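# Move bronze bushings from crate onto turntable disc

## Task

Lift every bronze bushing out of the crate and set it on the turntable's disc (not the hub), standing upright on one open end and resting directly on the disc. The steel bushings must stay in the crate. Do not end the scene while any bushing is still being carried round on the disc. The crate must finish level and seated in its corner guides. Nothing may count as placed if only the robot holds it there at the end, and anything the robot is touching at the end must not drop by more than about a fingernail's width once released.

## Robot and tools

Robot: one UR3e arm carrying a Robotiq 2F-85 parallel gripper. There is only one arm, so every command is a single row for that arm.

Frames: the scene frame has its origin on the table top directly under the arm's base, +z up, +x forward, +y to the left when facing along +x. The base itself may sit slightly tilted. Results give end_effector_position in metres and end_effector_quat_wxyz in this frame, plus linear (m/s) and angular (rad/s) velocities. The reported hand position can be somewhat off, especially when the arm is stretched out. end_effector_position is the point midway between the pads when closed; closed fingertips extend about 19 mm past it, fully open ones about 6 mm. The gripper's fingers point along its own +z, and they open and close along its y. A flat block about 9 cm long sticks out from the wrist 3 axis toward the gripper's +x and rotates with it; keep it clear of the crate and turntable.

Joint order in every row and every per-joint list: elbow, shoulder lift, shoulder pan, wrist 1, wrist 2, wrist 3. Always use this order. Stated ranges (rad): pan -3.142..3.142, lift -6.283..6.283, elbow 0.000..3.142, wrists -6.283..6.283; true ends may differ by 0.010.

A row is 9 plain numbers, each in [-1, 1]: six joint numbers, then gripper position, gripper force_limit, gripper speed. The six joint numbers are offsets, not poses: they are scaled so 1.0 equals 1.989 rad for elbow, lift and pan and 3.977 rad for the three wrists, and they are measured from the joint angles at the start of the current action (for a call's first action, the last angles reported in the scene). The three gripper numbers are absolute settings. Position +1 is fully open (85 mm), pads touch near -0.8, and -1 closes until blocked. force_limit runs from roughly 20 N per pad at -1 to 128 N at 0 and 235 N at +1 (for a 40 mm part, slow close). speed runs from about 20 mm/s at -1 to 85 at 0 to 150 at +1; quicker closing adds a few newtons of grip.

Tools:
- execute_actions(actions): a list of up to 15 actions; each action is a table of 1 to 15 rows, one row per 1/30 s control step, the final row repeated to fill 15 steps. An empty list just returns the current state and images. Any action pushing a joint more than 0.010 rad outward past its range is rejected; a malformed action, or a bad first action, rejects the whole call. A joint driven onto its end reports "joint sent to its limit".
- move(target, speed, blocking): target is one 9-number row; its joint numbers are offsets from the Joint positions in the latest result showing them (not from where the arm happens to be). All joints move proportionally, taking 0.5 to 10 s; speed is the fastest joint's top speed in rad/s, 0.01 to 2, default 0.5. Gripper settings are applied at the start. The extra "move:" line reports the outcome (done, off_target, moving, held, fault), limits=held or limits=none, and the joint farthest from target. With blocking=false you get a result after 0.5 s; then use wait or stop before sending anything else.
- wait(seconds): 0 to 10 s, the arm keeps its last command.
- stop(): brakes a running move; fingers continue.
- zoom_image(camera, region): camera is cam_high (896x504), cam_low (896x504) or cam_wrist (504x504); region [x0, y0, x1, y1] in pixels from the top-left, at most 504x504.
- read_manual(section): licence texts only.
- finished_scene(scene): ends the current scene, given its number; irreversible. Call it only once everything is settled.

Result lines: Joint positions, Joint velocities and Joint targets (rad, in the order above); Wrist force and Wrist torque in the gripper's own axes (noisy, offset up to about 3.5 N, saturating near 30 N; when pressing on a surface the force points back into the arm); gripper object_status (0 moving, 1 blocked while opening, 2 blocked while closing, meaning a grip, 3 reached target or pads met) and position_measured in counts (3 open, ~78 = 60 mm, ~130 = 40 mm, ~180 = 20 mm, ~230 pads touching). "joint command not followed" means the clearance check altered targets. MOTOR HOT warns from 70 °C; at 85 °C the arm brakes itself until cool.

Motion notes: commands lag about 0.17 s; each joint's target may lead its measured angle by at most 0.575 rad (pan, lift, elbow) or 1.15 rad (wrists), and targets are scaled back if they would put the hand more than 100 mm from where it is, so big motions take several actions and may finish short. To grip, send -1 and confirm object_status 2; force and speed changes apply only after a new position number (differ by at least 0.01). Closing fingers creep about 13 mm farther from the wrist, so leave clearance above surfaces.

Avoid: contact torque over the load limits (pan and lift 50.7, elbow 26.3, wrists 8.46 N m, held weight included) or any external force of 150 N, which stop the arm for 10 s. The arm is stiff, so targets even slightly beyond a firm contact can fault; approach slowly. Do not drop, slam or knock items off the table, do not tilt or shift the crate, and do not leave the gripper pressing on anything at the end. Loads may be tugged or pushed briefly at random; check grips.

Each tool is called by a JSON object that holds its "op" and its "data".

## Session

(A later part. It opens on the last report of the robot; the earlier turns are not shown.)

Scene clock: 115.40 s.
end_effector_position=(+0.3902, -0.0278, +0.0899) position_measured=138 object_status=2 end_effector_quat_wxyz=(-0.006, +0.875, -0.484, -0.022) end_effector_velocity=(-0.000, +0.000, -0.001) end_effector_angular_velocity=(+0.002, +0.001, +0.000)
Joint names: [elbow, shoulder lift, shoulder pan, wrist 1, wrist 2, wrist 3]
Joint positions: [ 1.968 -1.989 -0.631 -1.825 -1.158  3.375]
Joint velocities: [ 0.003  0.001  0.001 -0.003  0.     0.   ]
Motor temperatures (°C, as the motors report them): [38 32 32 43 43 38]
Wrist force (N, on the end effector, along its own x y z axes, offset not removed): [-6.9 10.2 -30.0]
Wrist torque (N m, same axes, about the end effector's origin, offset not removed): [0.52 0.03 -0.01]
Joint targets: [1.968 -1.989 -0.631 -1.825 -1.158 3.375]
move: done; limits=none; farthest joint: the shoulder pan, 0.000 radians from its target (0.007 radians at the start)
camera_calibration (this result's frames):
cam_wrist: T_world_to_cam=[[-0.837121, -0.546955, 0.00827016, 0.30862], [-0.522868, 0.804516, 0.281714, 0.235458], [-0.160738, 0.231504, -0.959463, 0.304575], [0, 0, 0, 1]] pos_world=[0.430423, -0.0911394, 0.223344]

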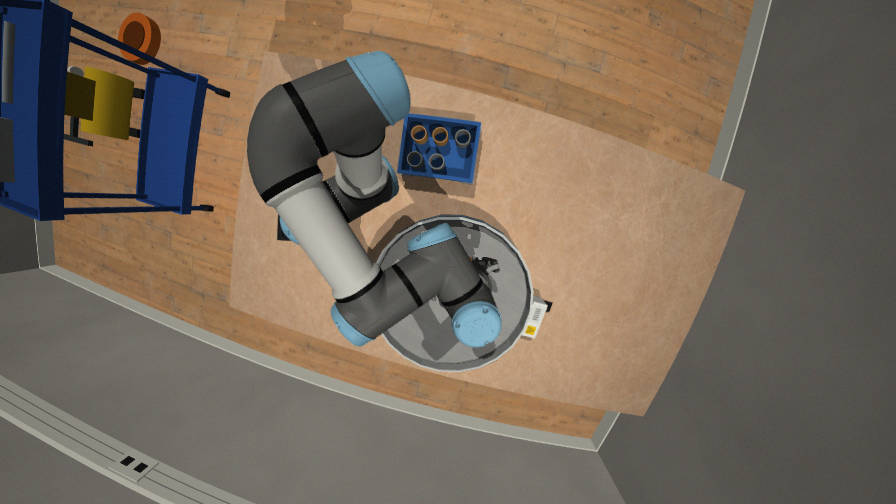

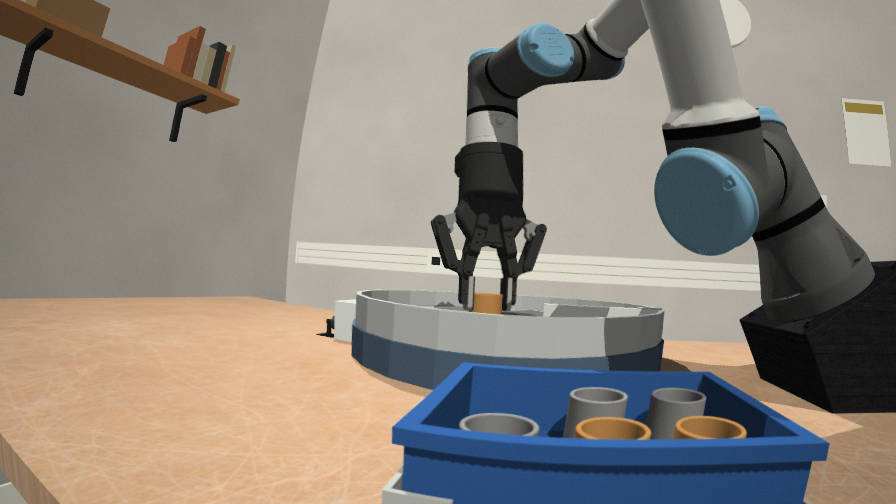

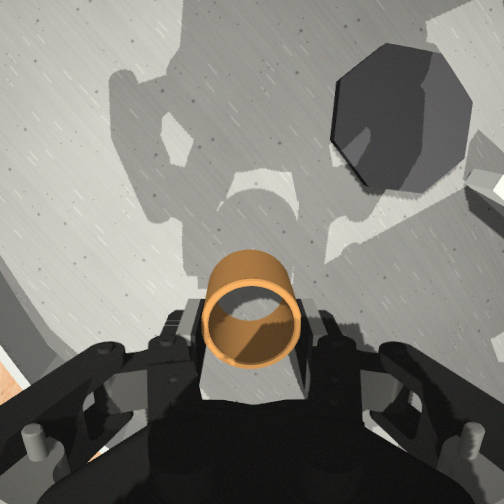

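{"op": "move", "data": {"target": [0,0,0,0,0,0,0.2,0,0]}}

{"op": "move", "data": {"target": [-0.149,-0.049,-0.088,0.119,0.01,0,0.2,0,0], "speed": 0.6}}

{"op": "move", "data": {"target": [0.078,-0.064,0.68,-0.048,-0.132,0.01,0.05,0,0], "speed": 1.5}}

Scene clock: 118.77 s.
end_effector_position=(+0.3902, -0.0278, +0.0899) position_measured=104 object_status=3 end_effector_quat_wxyz=(-0.006, +0.875, -0.484, -0.022) end_effector_velocity=(-0.000, +0.000, -0.000) end_effector_angular_velocity=(+0.001, +0.001, -0.000)
Joint names: [elbow, shoulder lift, shoulder pan, wrist 1, wrist 2, wrist 3]
Joint positions: [ 1.968 -1.989 -0.631 -1.825 -1.158  3.375]
Joint velocities: [ 0.002 -0.001  0.    -0.    -0.     0.   ]
Motor temperatures (°C, as the motors report them): [38 32 32 43 43 38]
Wrist force (N, on the end effector, along its own x y z axes, offset not removed): [1.0 2.9 0.0]
Wrist torque (N m, same axes, about the end effector's origin, offset not removed): [0.41 -0.19 -0.01]
Joint targets: [1.968 -1.989 -0.631 -1.825 -1.158 3.375]
move: done; limits=none; farthest joint: the shoulder pan, 0.000 radians from its target (0.000 radians at the start)
camera_calibration (this result's frames):
cam_wrist: T_world_to_cam=[[-0.837122, -0.546953, 0.00827267, 0.308619], [-0.52286, 0.804509, 0.281749, 0.23545], [-0.160759, 0.231533, -0.959452, 0.304572], [0, 0, 0, 1]] pos_world=[0.430422, -0.0911398, 0.223331]

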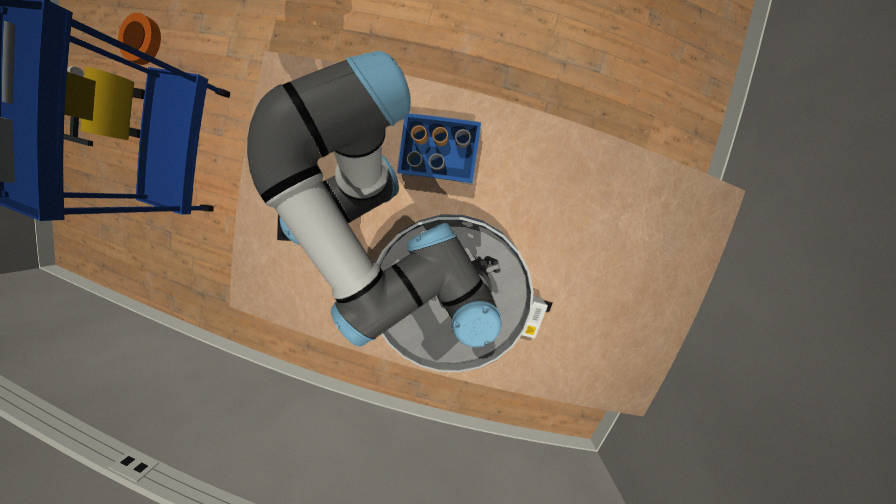

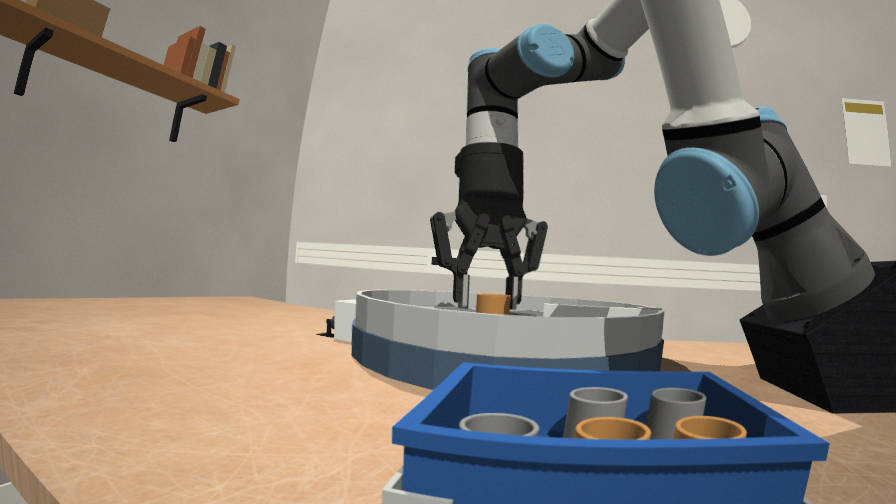

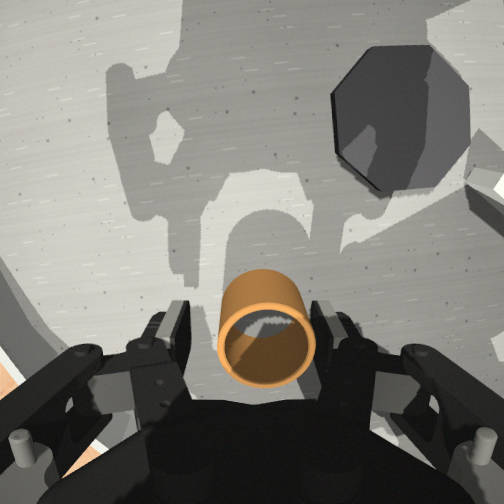

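Scene clock: 120.23 s.
end_effector_position=(+0.3925, -0.0311, +0.1625) position_measured=104 object_status=3 end_effector_quat_wxyz=(-0.003, +0.826, -0.564, -0.023) end_effector_velocity=(-0.000, +0.000, +0.000) end_effector_angular_velocity=(+0.001, +0.001, -0.000)
Joint names: [elbow, shoulder lift, shoulder pan, wrist 1, wrist 2, wrist 3]
Joint positions: [ 1.671 -2.086 -0.806 -1.352 -1.119  3.375]
Joint velocities: [-0.001 -0.001  0.     0.003  0.    -0.   ]
Motor temperatures (°C, as the motors report them): [38 32 32 43 43 38]
Wrist force (N, on the end effector, along its own x y z axes, offset not removed): [1.3 1.3 0.5]
Wrist torque (N m, same axes, about the end effector's origin, offset not removed): [0.18 -0.24 0.02]
Joint targets: [1.671 -2.086 -0.806 -1.352 -1.119 3.375]
move: done; limits=none; farthest joint: the shoulder pan, 0.000 radians from its target (0.175 radians at the start)
camera_calibration (this result's frames):
cam_wrist: T_world_to_cam=[[-0.924275, -0.381316, 0.0177195, 0.345916], [-0.361599, 0.889469, 0.279448, 0.158569], [-0.122319, 0.251879, -0.959997, 0.360993], [0, 0, 0, 1]] pos_world=[0.421216, -0.100066, 0.296111]

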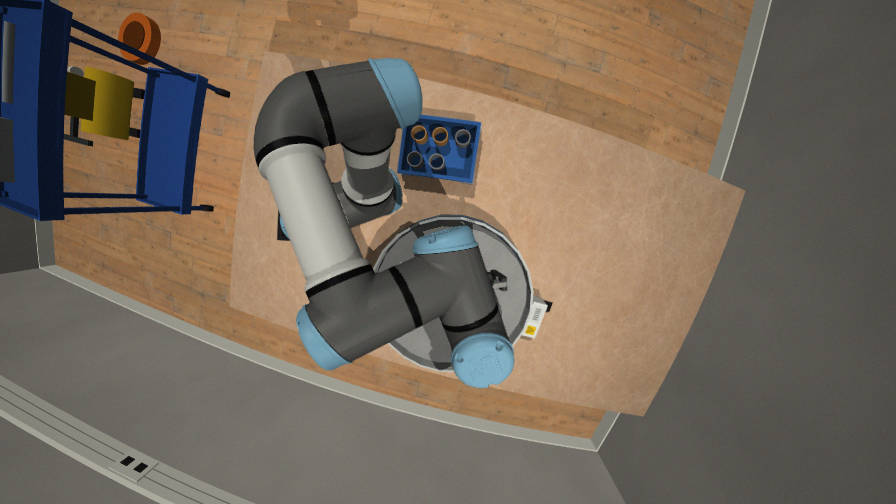

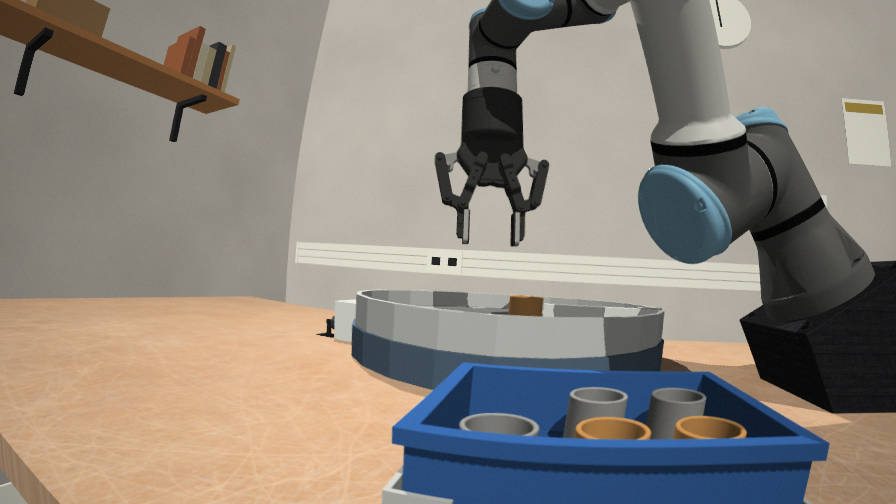

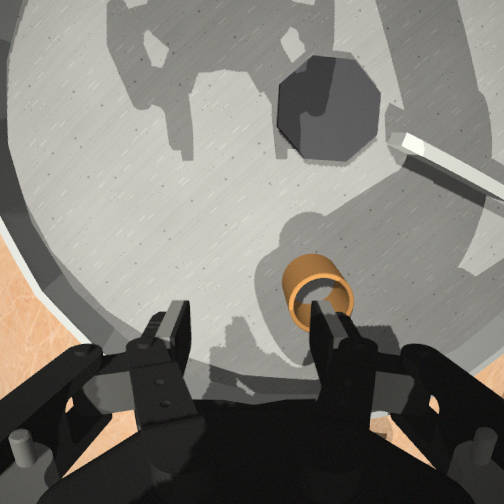

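Scene clock: 122.07 s.
end_effector_position=(+0.2511, +0.1912, +0.2024) position_measured=123 object_status=3 end_effector_quat_wxyz=(+0.001, +0.997, +0.031, -0.077) end_effector_velocity=(-0.000, +0.000, +0.000) end_effector_angular_velocity=(+0.001, -0.001, +0.002)
Joint names: [elbow, shoulder lift, shoulder pan, wrist 1, wrist 2, wrist 3]
Joint positions: [ 1.827 -2.213  0.546 -1.543 -1.644  3.415]
Joint velocities: [-0.    -0.001  0.003 -0.    -0.001  0.   ]
Motor temperatures (°C, as the motors report them): [38 32 32 43 43 38]
Wrist force (N, on the end effector, along its own x y z axes, offset not removed): [0.9 0.9 0.8]
Wrist torque (N m, same axes, about the end effector's origin, offset not removed): [0.11 -0.18 0.00]
Joint targets: [1.827 -2.214 0.546 -1.543 -1.644 3.415]
move: done; limits=none; farthest joint: the shoulder pan, 0.000 radians from its target (1.352 radians at the start)
camera_calibration (this result's frames):
cam_wrist: T_world_to_cam=[[0.0794176, -0.996808, -0.00817294, 0.170231], [-0.919713, -0.0764326, 0.385079, 0.20197], [-0.384474, -0.0230653, -0.922847, 0.436856], [0, 0, 0, 1]] pos_world=[0.340195, 0.1952, 0.326768]

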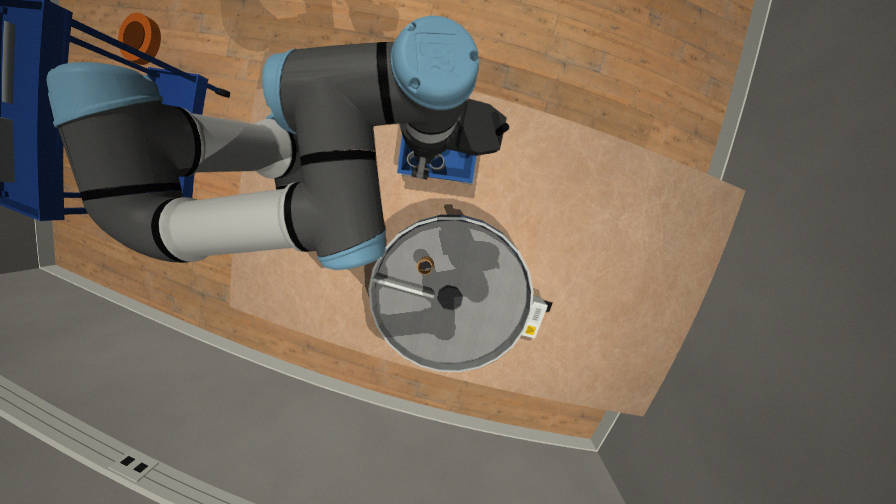

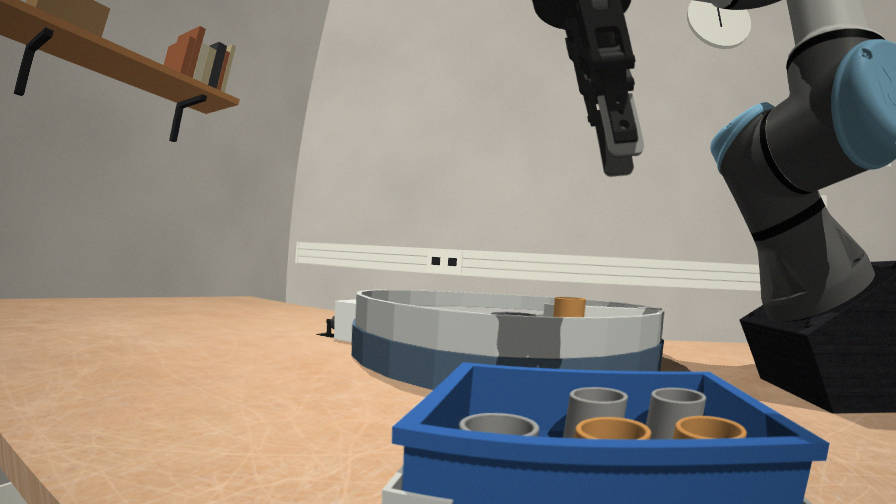

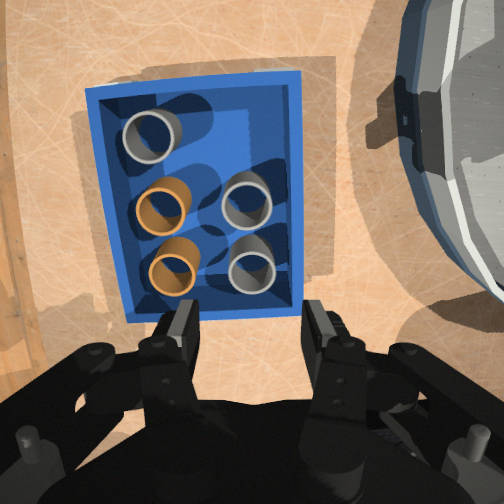

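{"op": "move", "data": {"target": [0,0,0.123,0,-0.032,0.068,0.05,0,0], "speed": 1}}

{"op": "move", "data": {"target": [0.178,0.196,0,-0.21,0,0,0.05,0,0], "speed": 0.4}}

Scene clock: 133.43 s.
end_effector_position=(+0.2252, +0.1997, +0.2214) position_measured=123 object_status=3 end_effector_quat_wxyz=(+0.014, +0.998, +0.010, -0.054) end_effector_velocity=(-0.000, +0.000, +0.000) end_effector_angular_velocity=(-0.000, -0.000, +0.000)
Joint names: [elbow, shoulder lift, shoulder pan, wrist 1, wrist 2, wrist 3]
Joint positions: [ 1.827 -2.214  0.791 -1.543 -1.771  3.685]
Joint velocities: [ 0.001 -0.     0.002 -0.    -0.001  0.002]
Motor temperatures (°C, as the motors report them): [38 32 32 43 43 38]
Wrist force (N, on the end effector, along its own x y z axes, offset not removed): [0.5 1.6 0.5]
Wrist torque (N m, same axes, about the end effector's origin, offset not removed): [0.20 -0.06 0.00]
Joint targets: [1.827 -2.213 0.791 -1.543 -1.771 3.685]
move: done; limits=none; farthest joint: the shoulder lift, 0.001 radians from its target (0.001 radians at the start)
camera_calibration (this result's frames):
cam_wrist: T_world_to_cam=[[0.039795, -0.99894, 0.023117, 0.183349], [-0.938694, -0.029446, 0.343493, 0.175609], [-0.342448, -0.0353691, -0.938871, 0.441167], [0, 0, 0, 1]] pos_world=[0.308623, 0.20393, 0.34964]

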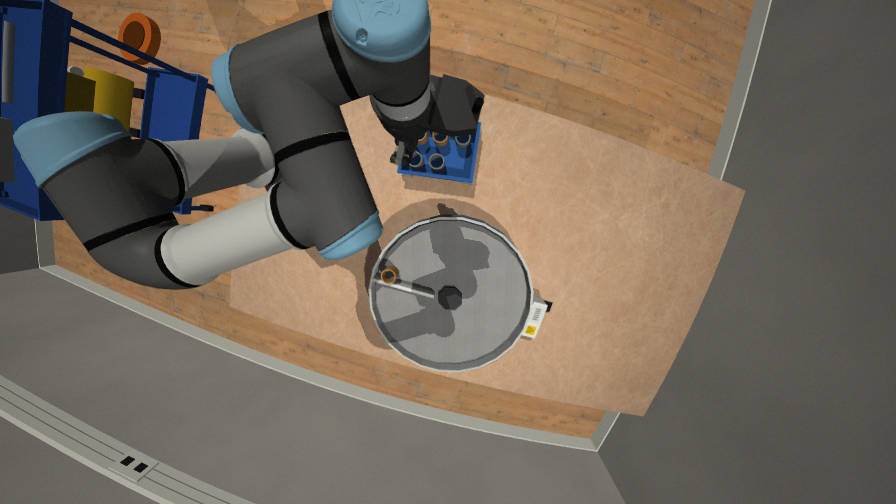

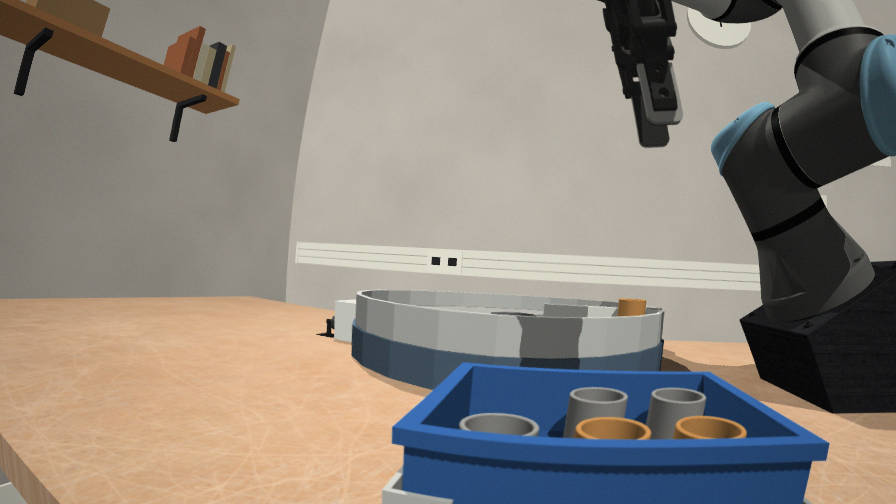

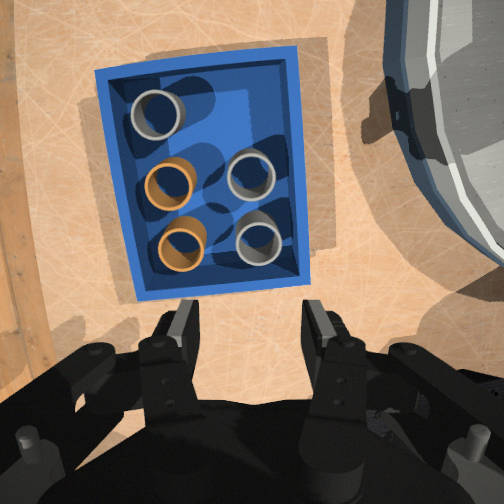

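Scene clock: 136.17 s.
end_effector_position=(+0.2522, +0.2521, +0.0901) position_measured=123 object_status=3 end_effector_quat_wxyz=(-0.009, +1.000, +0.000, -0.016) end_effector_velocity=(+0.000, -0.000, -0.001) end_effector_angular_velocity=(-0.001, +0.000, -0.001)
Joint names: [elbow, shoulder lift, shoulder pan, wrist 1, wrist 2, wrist 3]
Joint positions: [ 2.18  -1.824  0.791 -2.378 -1.771  3.685]
Joint velocities: [ 0.001  0.001 -0.001 -0.002 -0.    -0.   ]
Motor temperatures (°C, as the motors report them): [38 32 32 43 43 38]
Wrist force (N, on the end effector, along its own x y z axes, offset not removed): [0.9 1.9 -0.2]
Wrist torque (N m, same axes, about the end effector's origin, offset not removed): [0.29 -0.19 0.01]
Joint targets: [2.181 -1.824 0.791 -2.378 -1.771 3.685]
move: done; limits=none; farthest joint: the shoulder pan, 0.000 radians from its target (0.000 radians at the start)
camera_calibration (this result's frames):
cam_wrist: T_world_to_cam=[[0.018687, -0.999617, -0.0204363, 0.247027], [-0.962669, -0.0235092, 0.269659, 0.25885], [-0.270036, 0.0146343, -0.962739, 0.300266], [0, 0, 0, 1]] pos_world=[0.325653, 0.248623, 0.224325]

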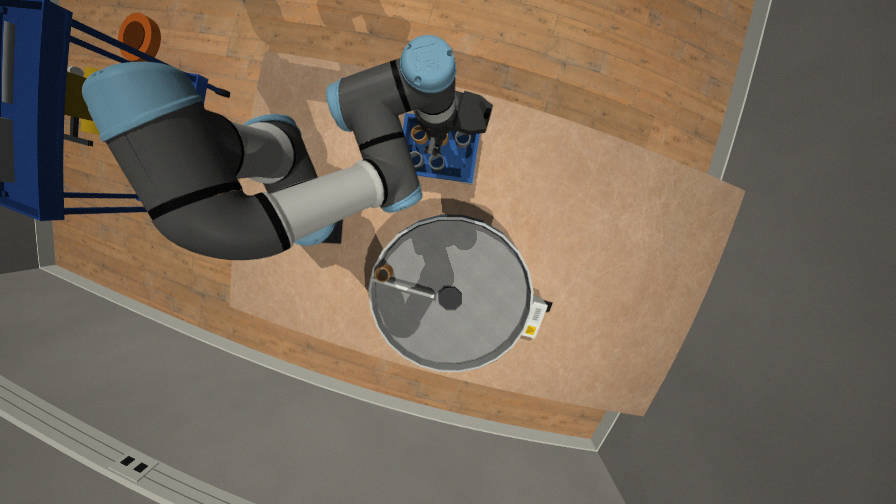

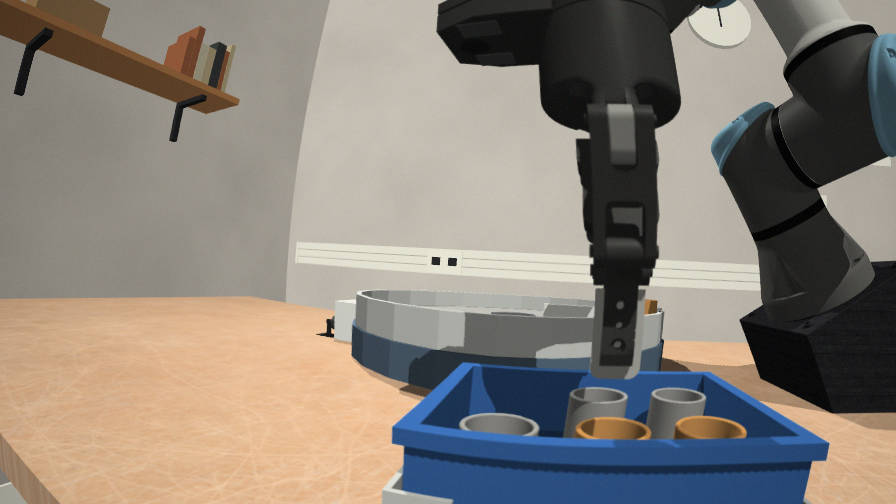

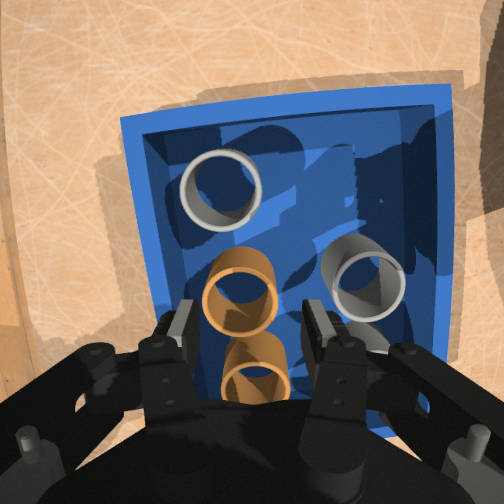

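{"op": "move", "data": {"target": [0.02,0.025,0.0135,-0.022,-0.003,0.006,0.05,0,0], "speed": 0.1}}

Scene clock: 141.70 s.
end_effector_position=(+0.2432, +0.2569, +0.0781) position_measured=123 object_status=3 end_effector_quat_wxyz=(-0.010, +1.000, +0.001, -0.015) end_effector_velocity=(-0.001, -0.000, -0.001) end_effector_angular_velocity=(-0.001, +0.001, +0.000)
Joint names: [elbow, shoulder lift, shoulder pan, wrist 1, wrist 2, wrist 3]
Joint positions: [ 2.22  -1.774  0.817 -2.465 -1.783  3.709]
Joint velocities: [ 0.003  0.001  0.001 -0.003 -0.     0.001]
Motor temperatures (°C, as the motors report them): [38 32 32 43 43 38]
Wrist force (N, on the end effector, along its own x y z axes, offset not removed): [1.0 1.8 0.0]
Wrist torque (N m, same axes, about the end effector's origin, offset not removed): [0.27 -0.18 0.04]
Joint targets: [2.220 -1.774 0.817 -2.465 -1.783 3.709]
move: done; limits=none; farthest joint: the shoulder pan, 0.000 radians from its target (0.027 radians at the start)
camera_calibration (this result's frames):
cam_wrist: T_world_to_cam=[[0.0188629, -0.999586, -0.0217418, 0.251826], [-0.963386, -0.0239882, 0.267044, 0.254029], [-0.267455, 0.0159085, -0.963439, 0.285319], [0, 0, 0, 1]] pos_world=[0.316288, 0.253276, 0.212526]

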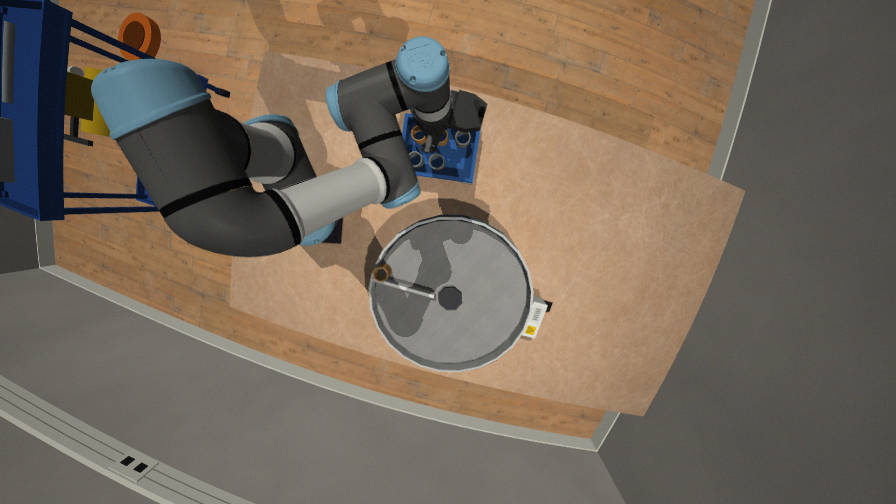

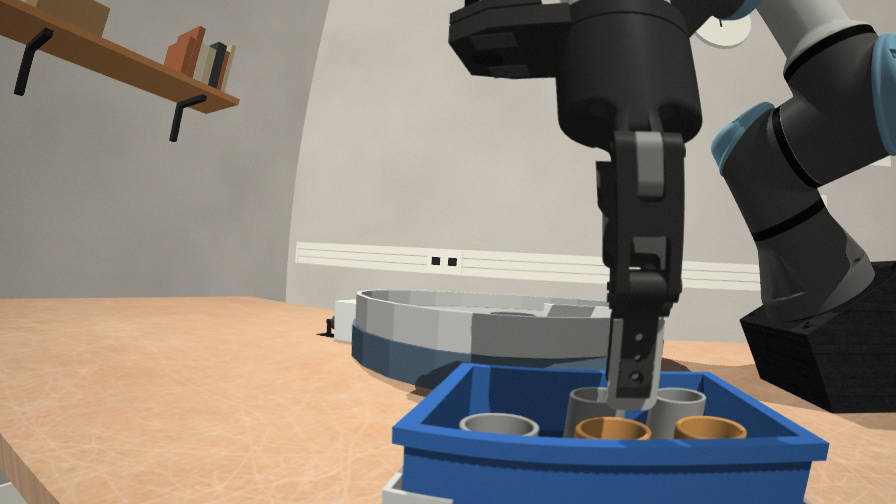

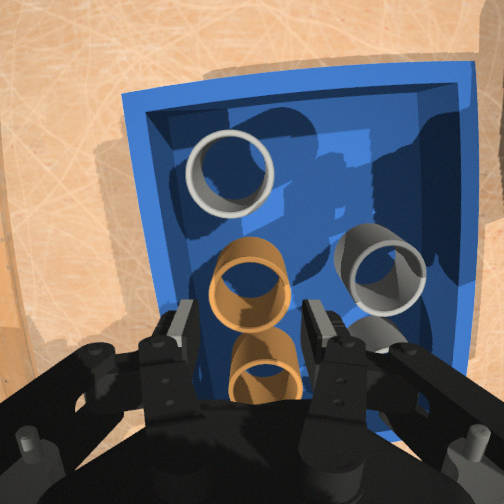

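{"op": "move", "data": {"target": [0.013,0.041,-0.006,-0.027,0.001,-0.003,0.05,0,0], "speed": 0.05}}

Scene clock: 151.93 s.
end_effector_position=(+0.2433, +0.2591, +0.0586) position_measured=123 object_status=3 end_effector_quat_wxyz=(-0.009, +1.000, +0.001, -0.015) end_effector_velocity=(-0.001, -0.000, -0.001) end_effector_angular_velocity=(-0.002, +0.002, -0.000)
Joint names: [elbow, shoulder lift, shoulder pan, wrist 1, wrist 2, wrist 3]
Joint positions: [ 2.246 -1.693  0.806 -2.572 -1.779  3.697]
Joint velocities: [ 0.002  0.003 -0.001 -0.002 -0.    -0.   ]
Motor temperatures (°C, as the motors report them): [38 32 32 43 43 38]
Wrist force (N, on the end effector, along its own x y z axes, offset not removed): [-14.9 12.4 -30.0]
Wrist torque (N m, same axes, about the end effector's origin, offset not removed): [2.38 -0.21 -0.47]
Joint targets: [2.246 -1.693 0.805 -2.573 -1.779 3.697]
move: done; limits=none; farthest joint: the shoulder pan, 0.001 radians from its target (0.012 radians at the start)
camera_calibration (this result's frames):
cam_wrist: T_world_to_cam=[[0.0203052, -0.999591, -0.020141, 0.253102], [-0.963178, -0.0249595, 0.267703, 0.259478], [-0.268096, 0.0139636, -0.963291, 0.267172], [0, 0, 0, 1]] pos_world=[0.316412, 0.255745, 0.192999]

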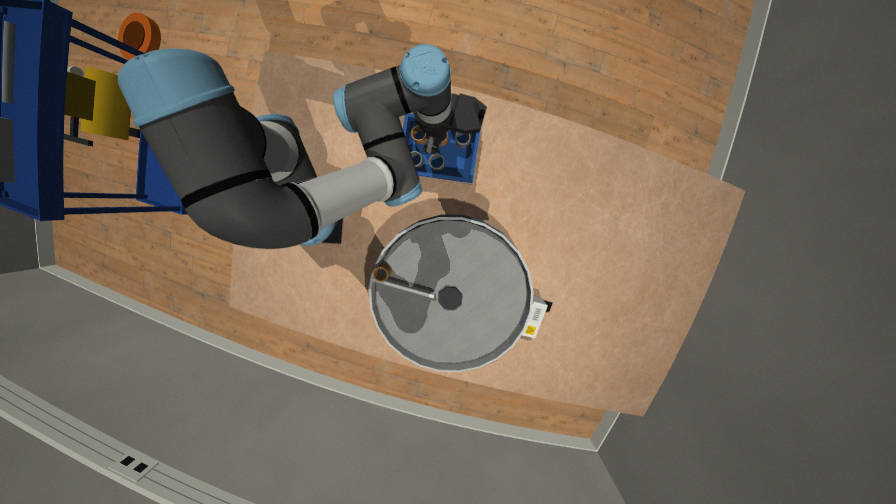

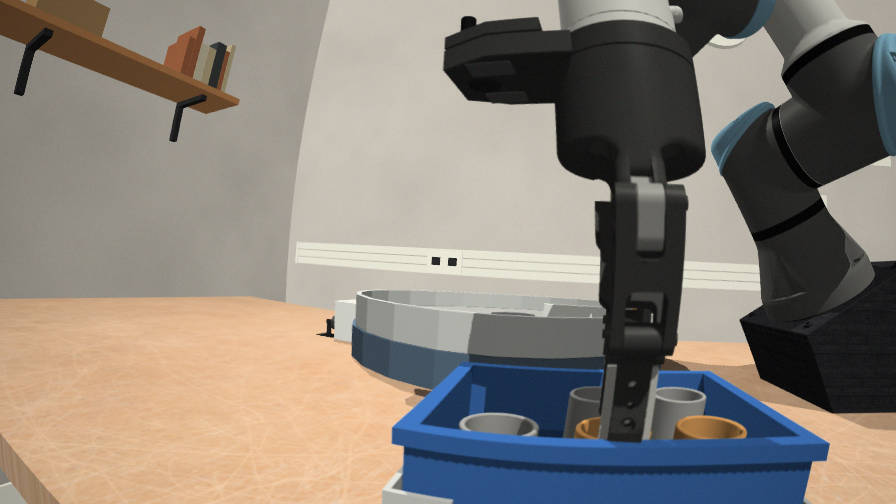

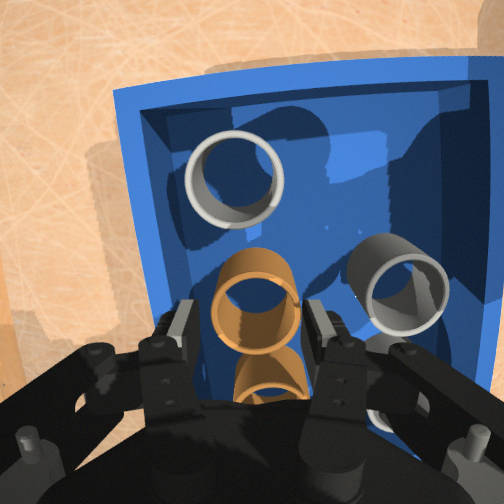

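{"op": "move", "data": {"target": [0.002,-0.014,-0.009,0.006,0.002,-0.004,0.0,0,0], "speed": 0.05}}

Scene clock: 156.50 s.
end_effector_position=(+0.2450, +0.2546, +0.0614) position_measured=128 object_status=3 end_effector_quat_wxyz=(-0.008, +1.000, +0.001, -0.016) end_effector_velocity=(+0.000, -0.000, +0.000) end_effector_angular_velocity=(+0.000, -0.000, +0.000)
Joint names: [elbow, shoulder lift, shoulder pan, wrist 1, wrist 2, wrist 3]
Joint positions: [ 2.25  -1.721  0.788 -2.549 -1.771  3.681]
Joint velocities: [-0.    -0.003 -0.001  0.002  0.001 -0.001]
Motor temperatures (°C, as the motors report them): [38 32 32 43 43 38]
Wrist force (N, on the end effector, along its own x y z axes, offset not removed): [1.0 1.4 -0.4]
Wrist torque (N m, same axes, about the end effector's origin, offset not removed): [0.21 -0.19 0.01]
Joint targets: [2.250 -1.721 0.788 -2.549 -1.771 3.681]
move: done; limits=none; farthest joint: the wrist 1, 0.001 radians from its target (0.024 radians at the start)
camera_calibration (this result's frames):
cam_wrist: T_world_to_cam=[[0.0204681, -0.999616, -0.0186577, 0.248492], [-0.962402, -0.024755, 0.270499, 0.259871], [-0.270857, 0.0124196, -0.962539, 0.271419], [0, 0, 0, 1]] pos_world=[0.31853, 0.251459, 0.195593]

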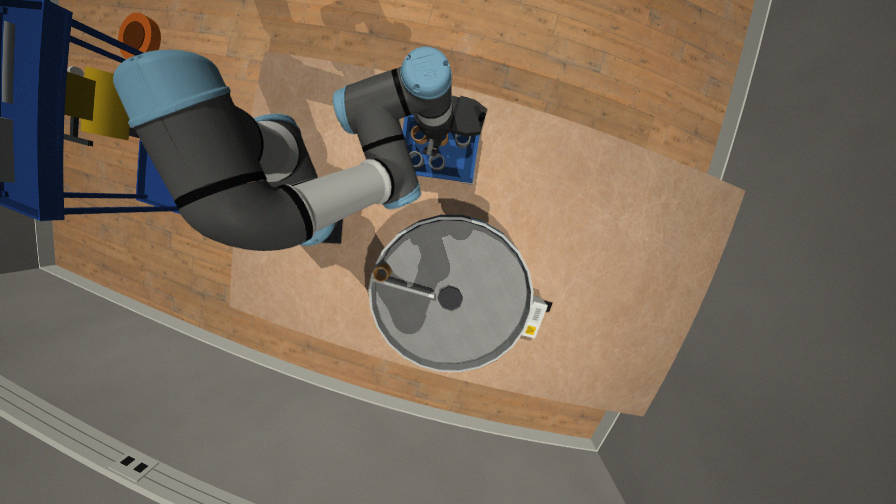

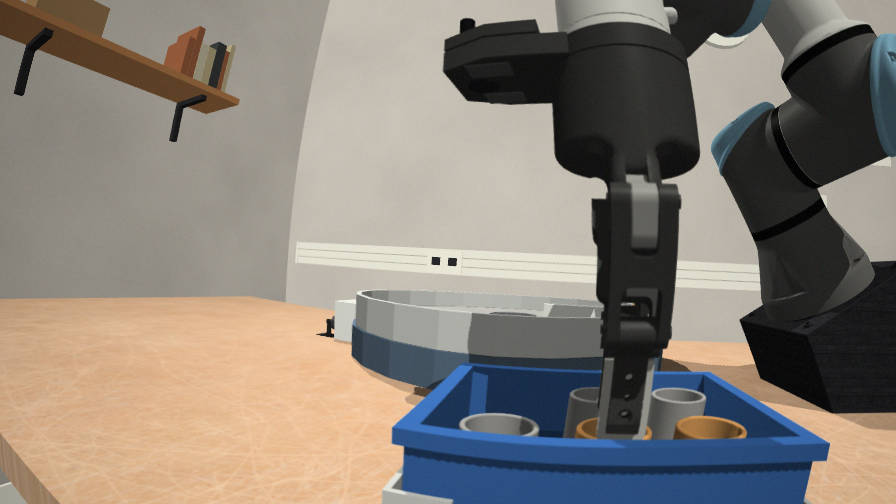

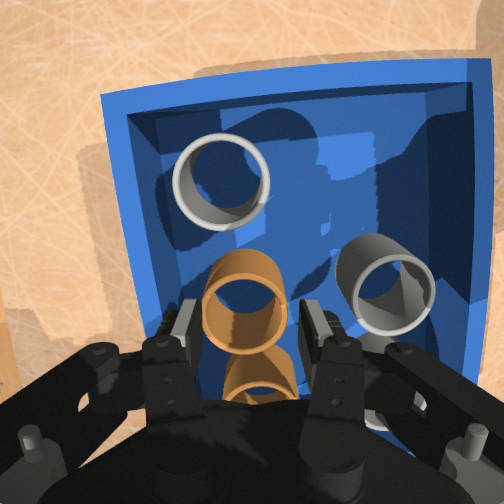

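{"op": "move", "data": {"target": [0.005,0.0165,0,-0.011,0,0,0.03,0,0], "speed": 0.03}}

Scene clock: 164.33 s.
end_effector_position=(+0.2442, +0.2560, +0.0543) position_measured=126 object_status=3 end_effector_quat_wxyz=(-0.008, +1.000, +0.001, -0.016) end_effector_velocity=(+0.000, +0.000, -0.000) end_effector_angular_velocity=(+0.001, -0.000, -0.000)
Joint names: [elbow, shoulder lift, shoulder pan, wrist 1, wrist 2, wrist 3]
Joint positions: [ 2.26  -1.688  0.788 -2.592 -1.771  3.681]
Joint velocities: [-0.     0.002  0.    -0.002  0.     0.   ]
Motor temperatures (°C, as the motors report them): [38 32 32 43 43 38]
Wrist force (N, on the end effector, along its own x y z axes, offset not removed): [1.4 5.6 -0.2]
Wrist torque (N m, same axes, about the end effector's origin, offset not removed): [0.26 -0.21 0.03]
Joint targets: [2.260 -1.688 0.788 -2.592 -1.771 3.681]
move: done; limits=none; farthest joint: the shoulder pan, 0.000 radians from its target (0.000 radians at the start)
camera_calibration (this result's frames):
cam_wrist: T_world_to_cam=[[0.0202578, -0.999613, -0.0190776, 0.249881], [-0.96263, -0.0246555, 0.269697, 0.261108], [-0.270063, 0.0129012, -0.962756, 0.264036], [0, 0, 0, 1]] pos_world=[0.317595, 0.252816, 0.188549]

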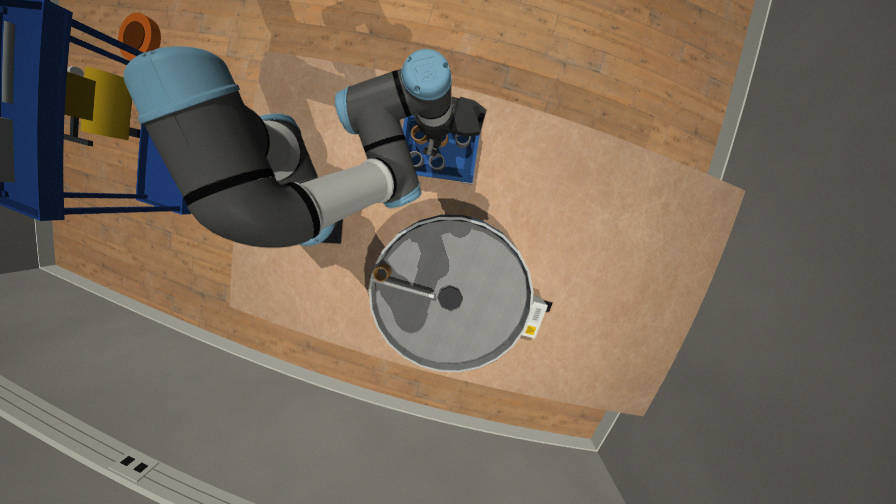

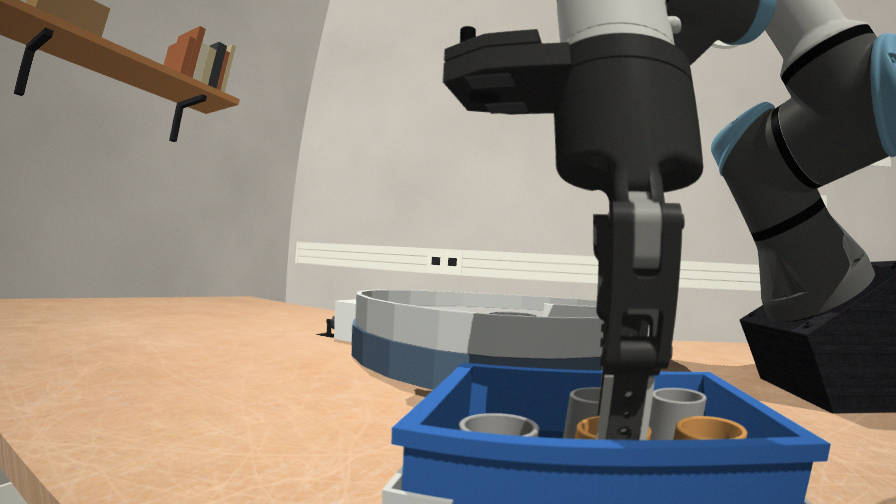

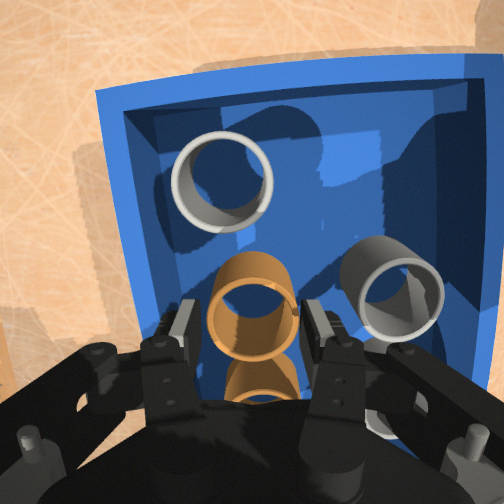

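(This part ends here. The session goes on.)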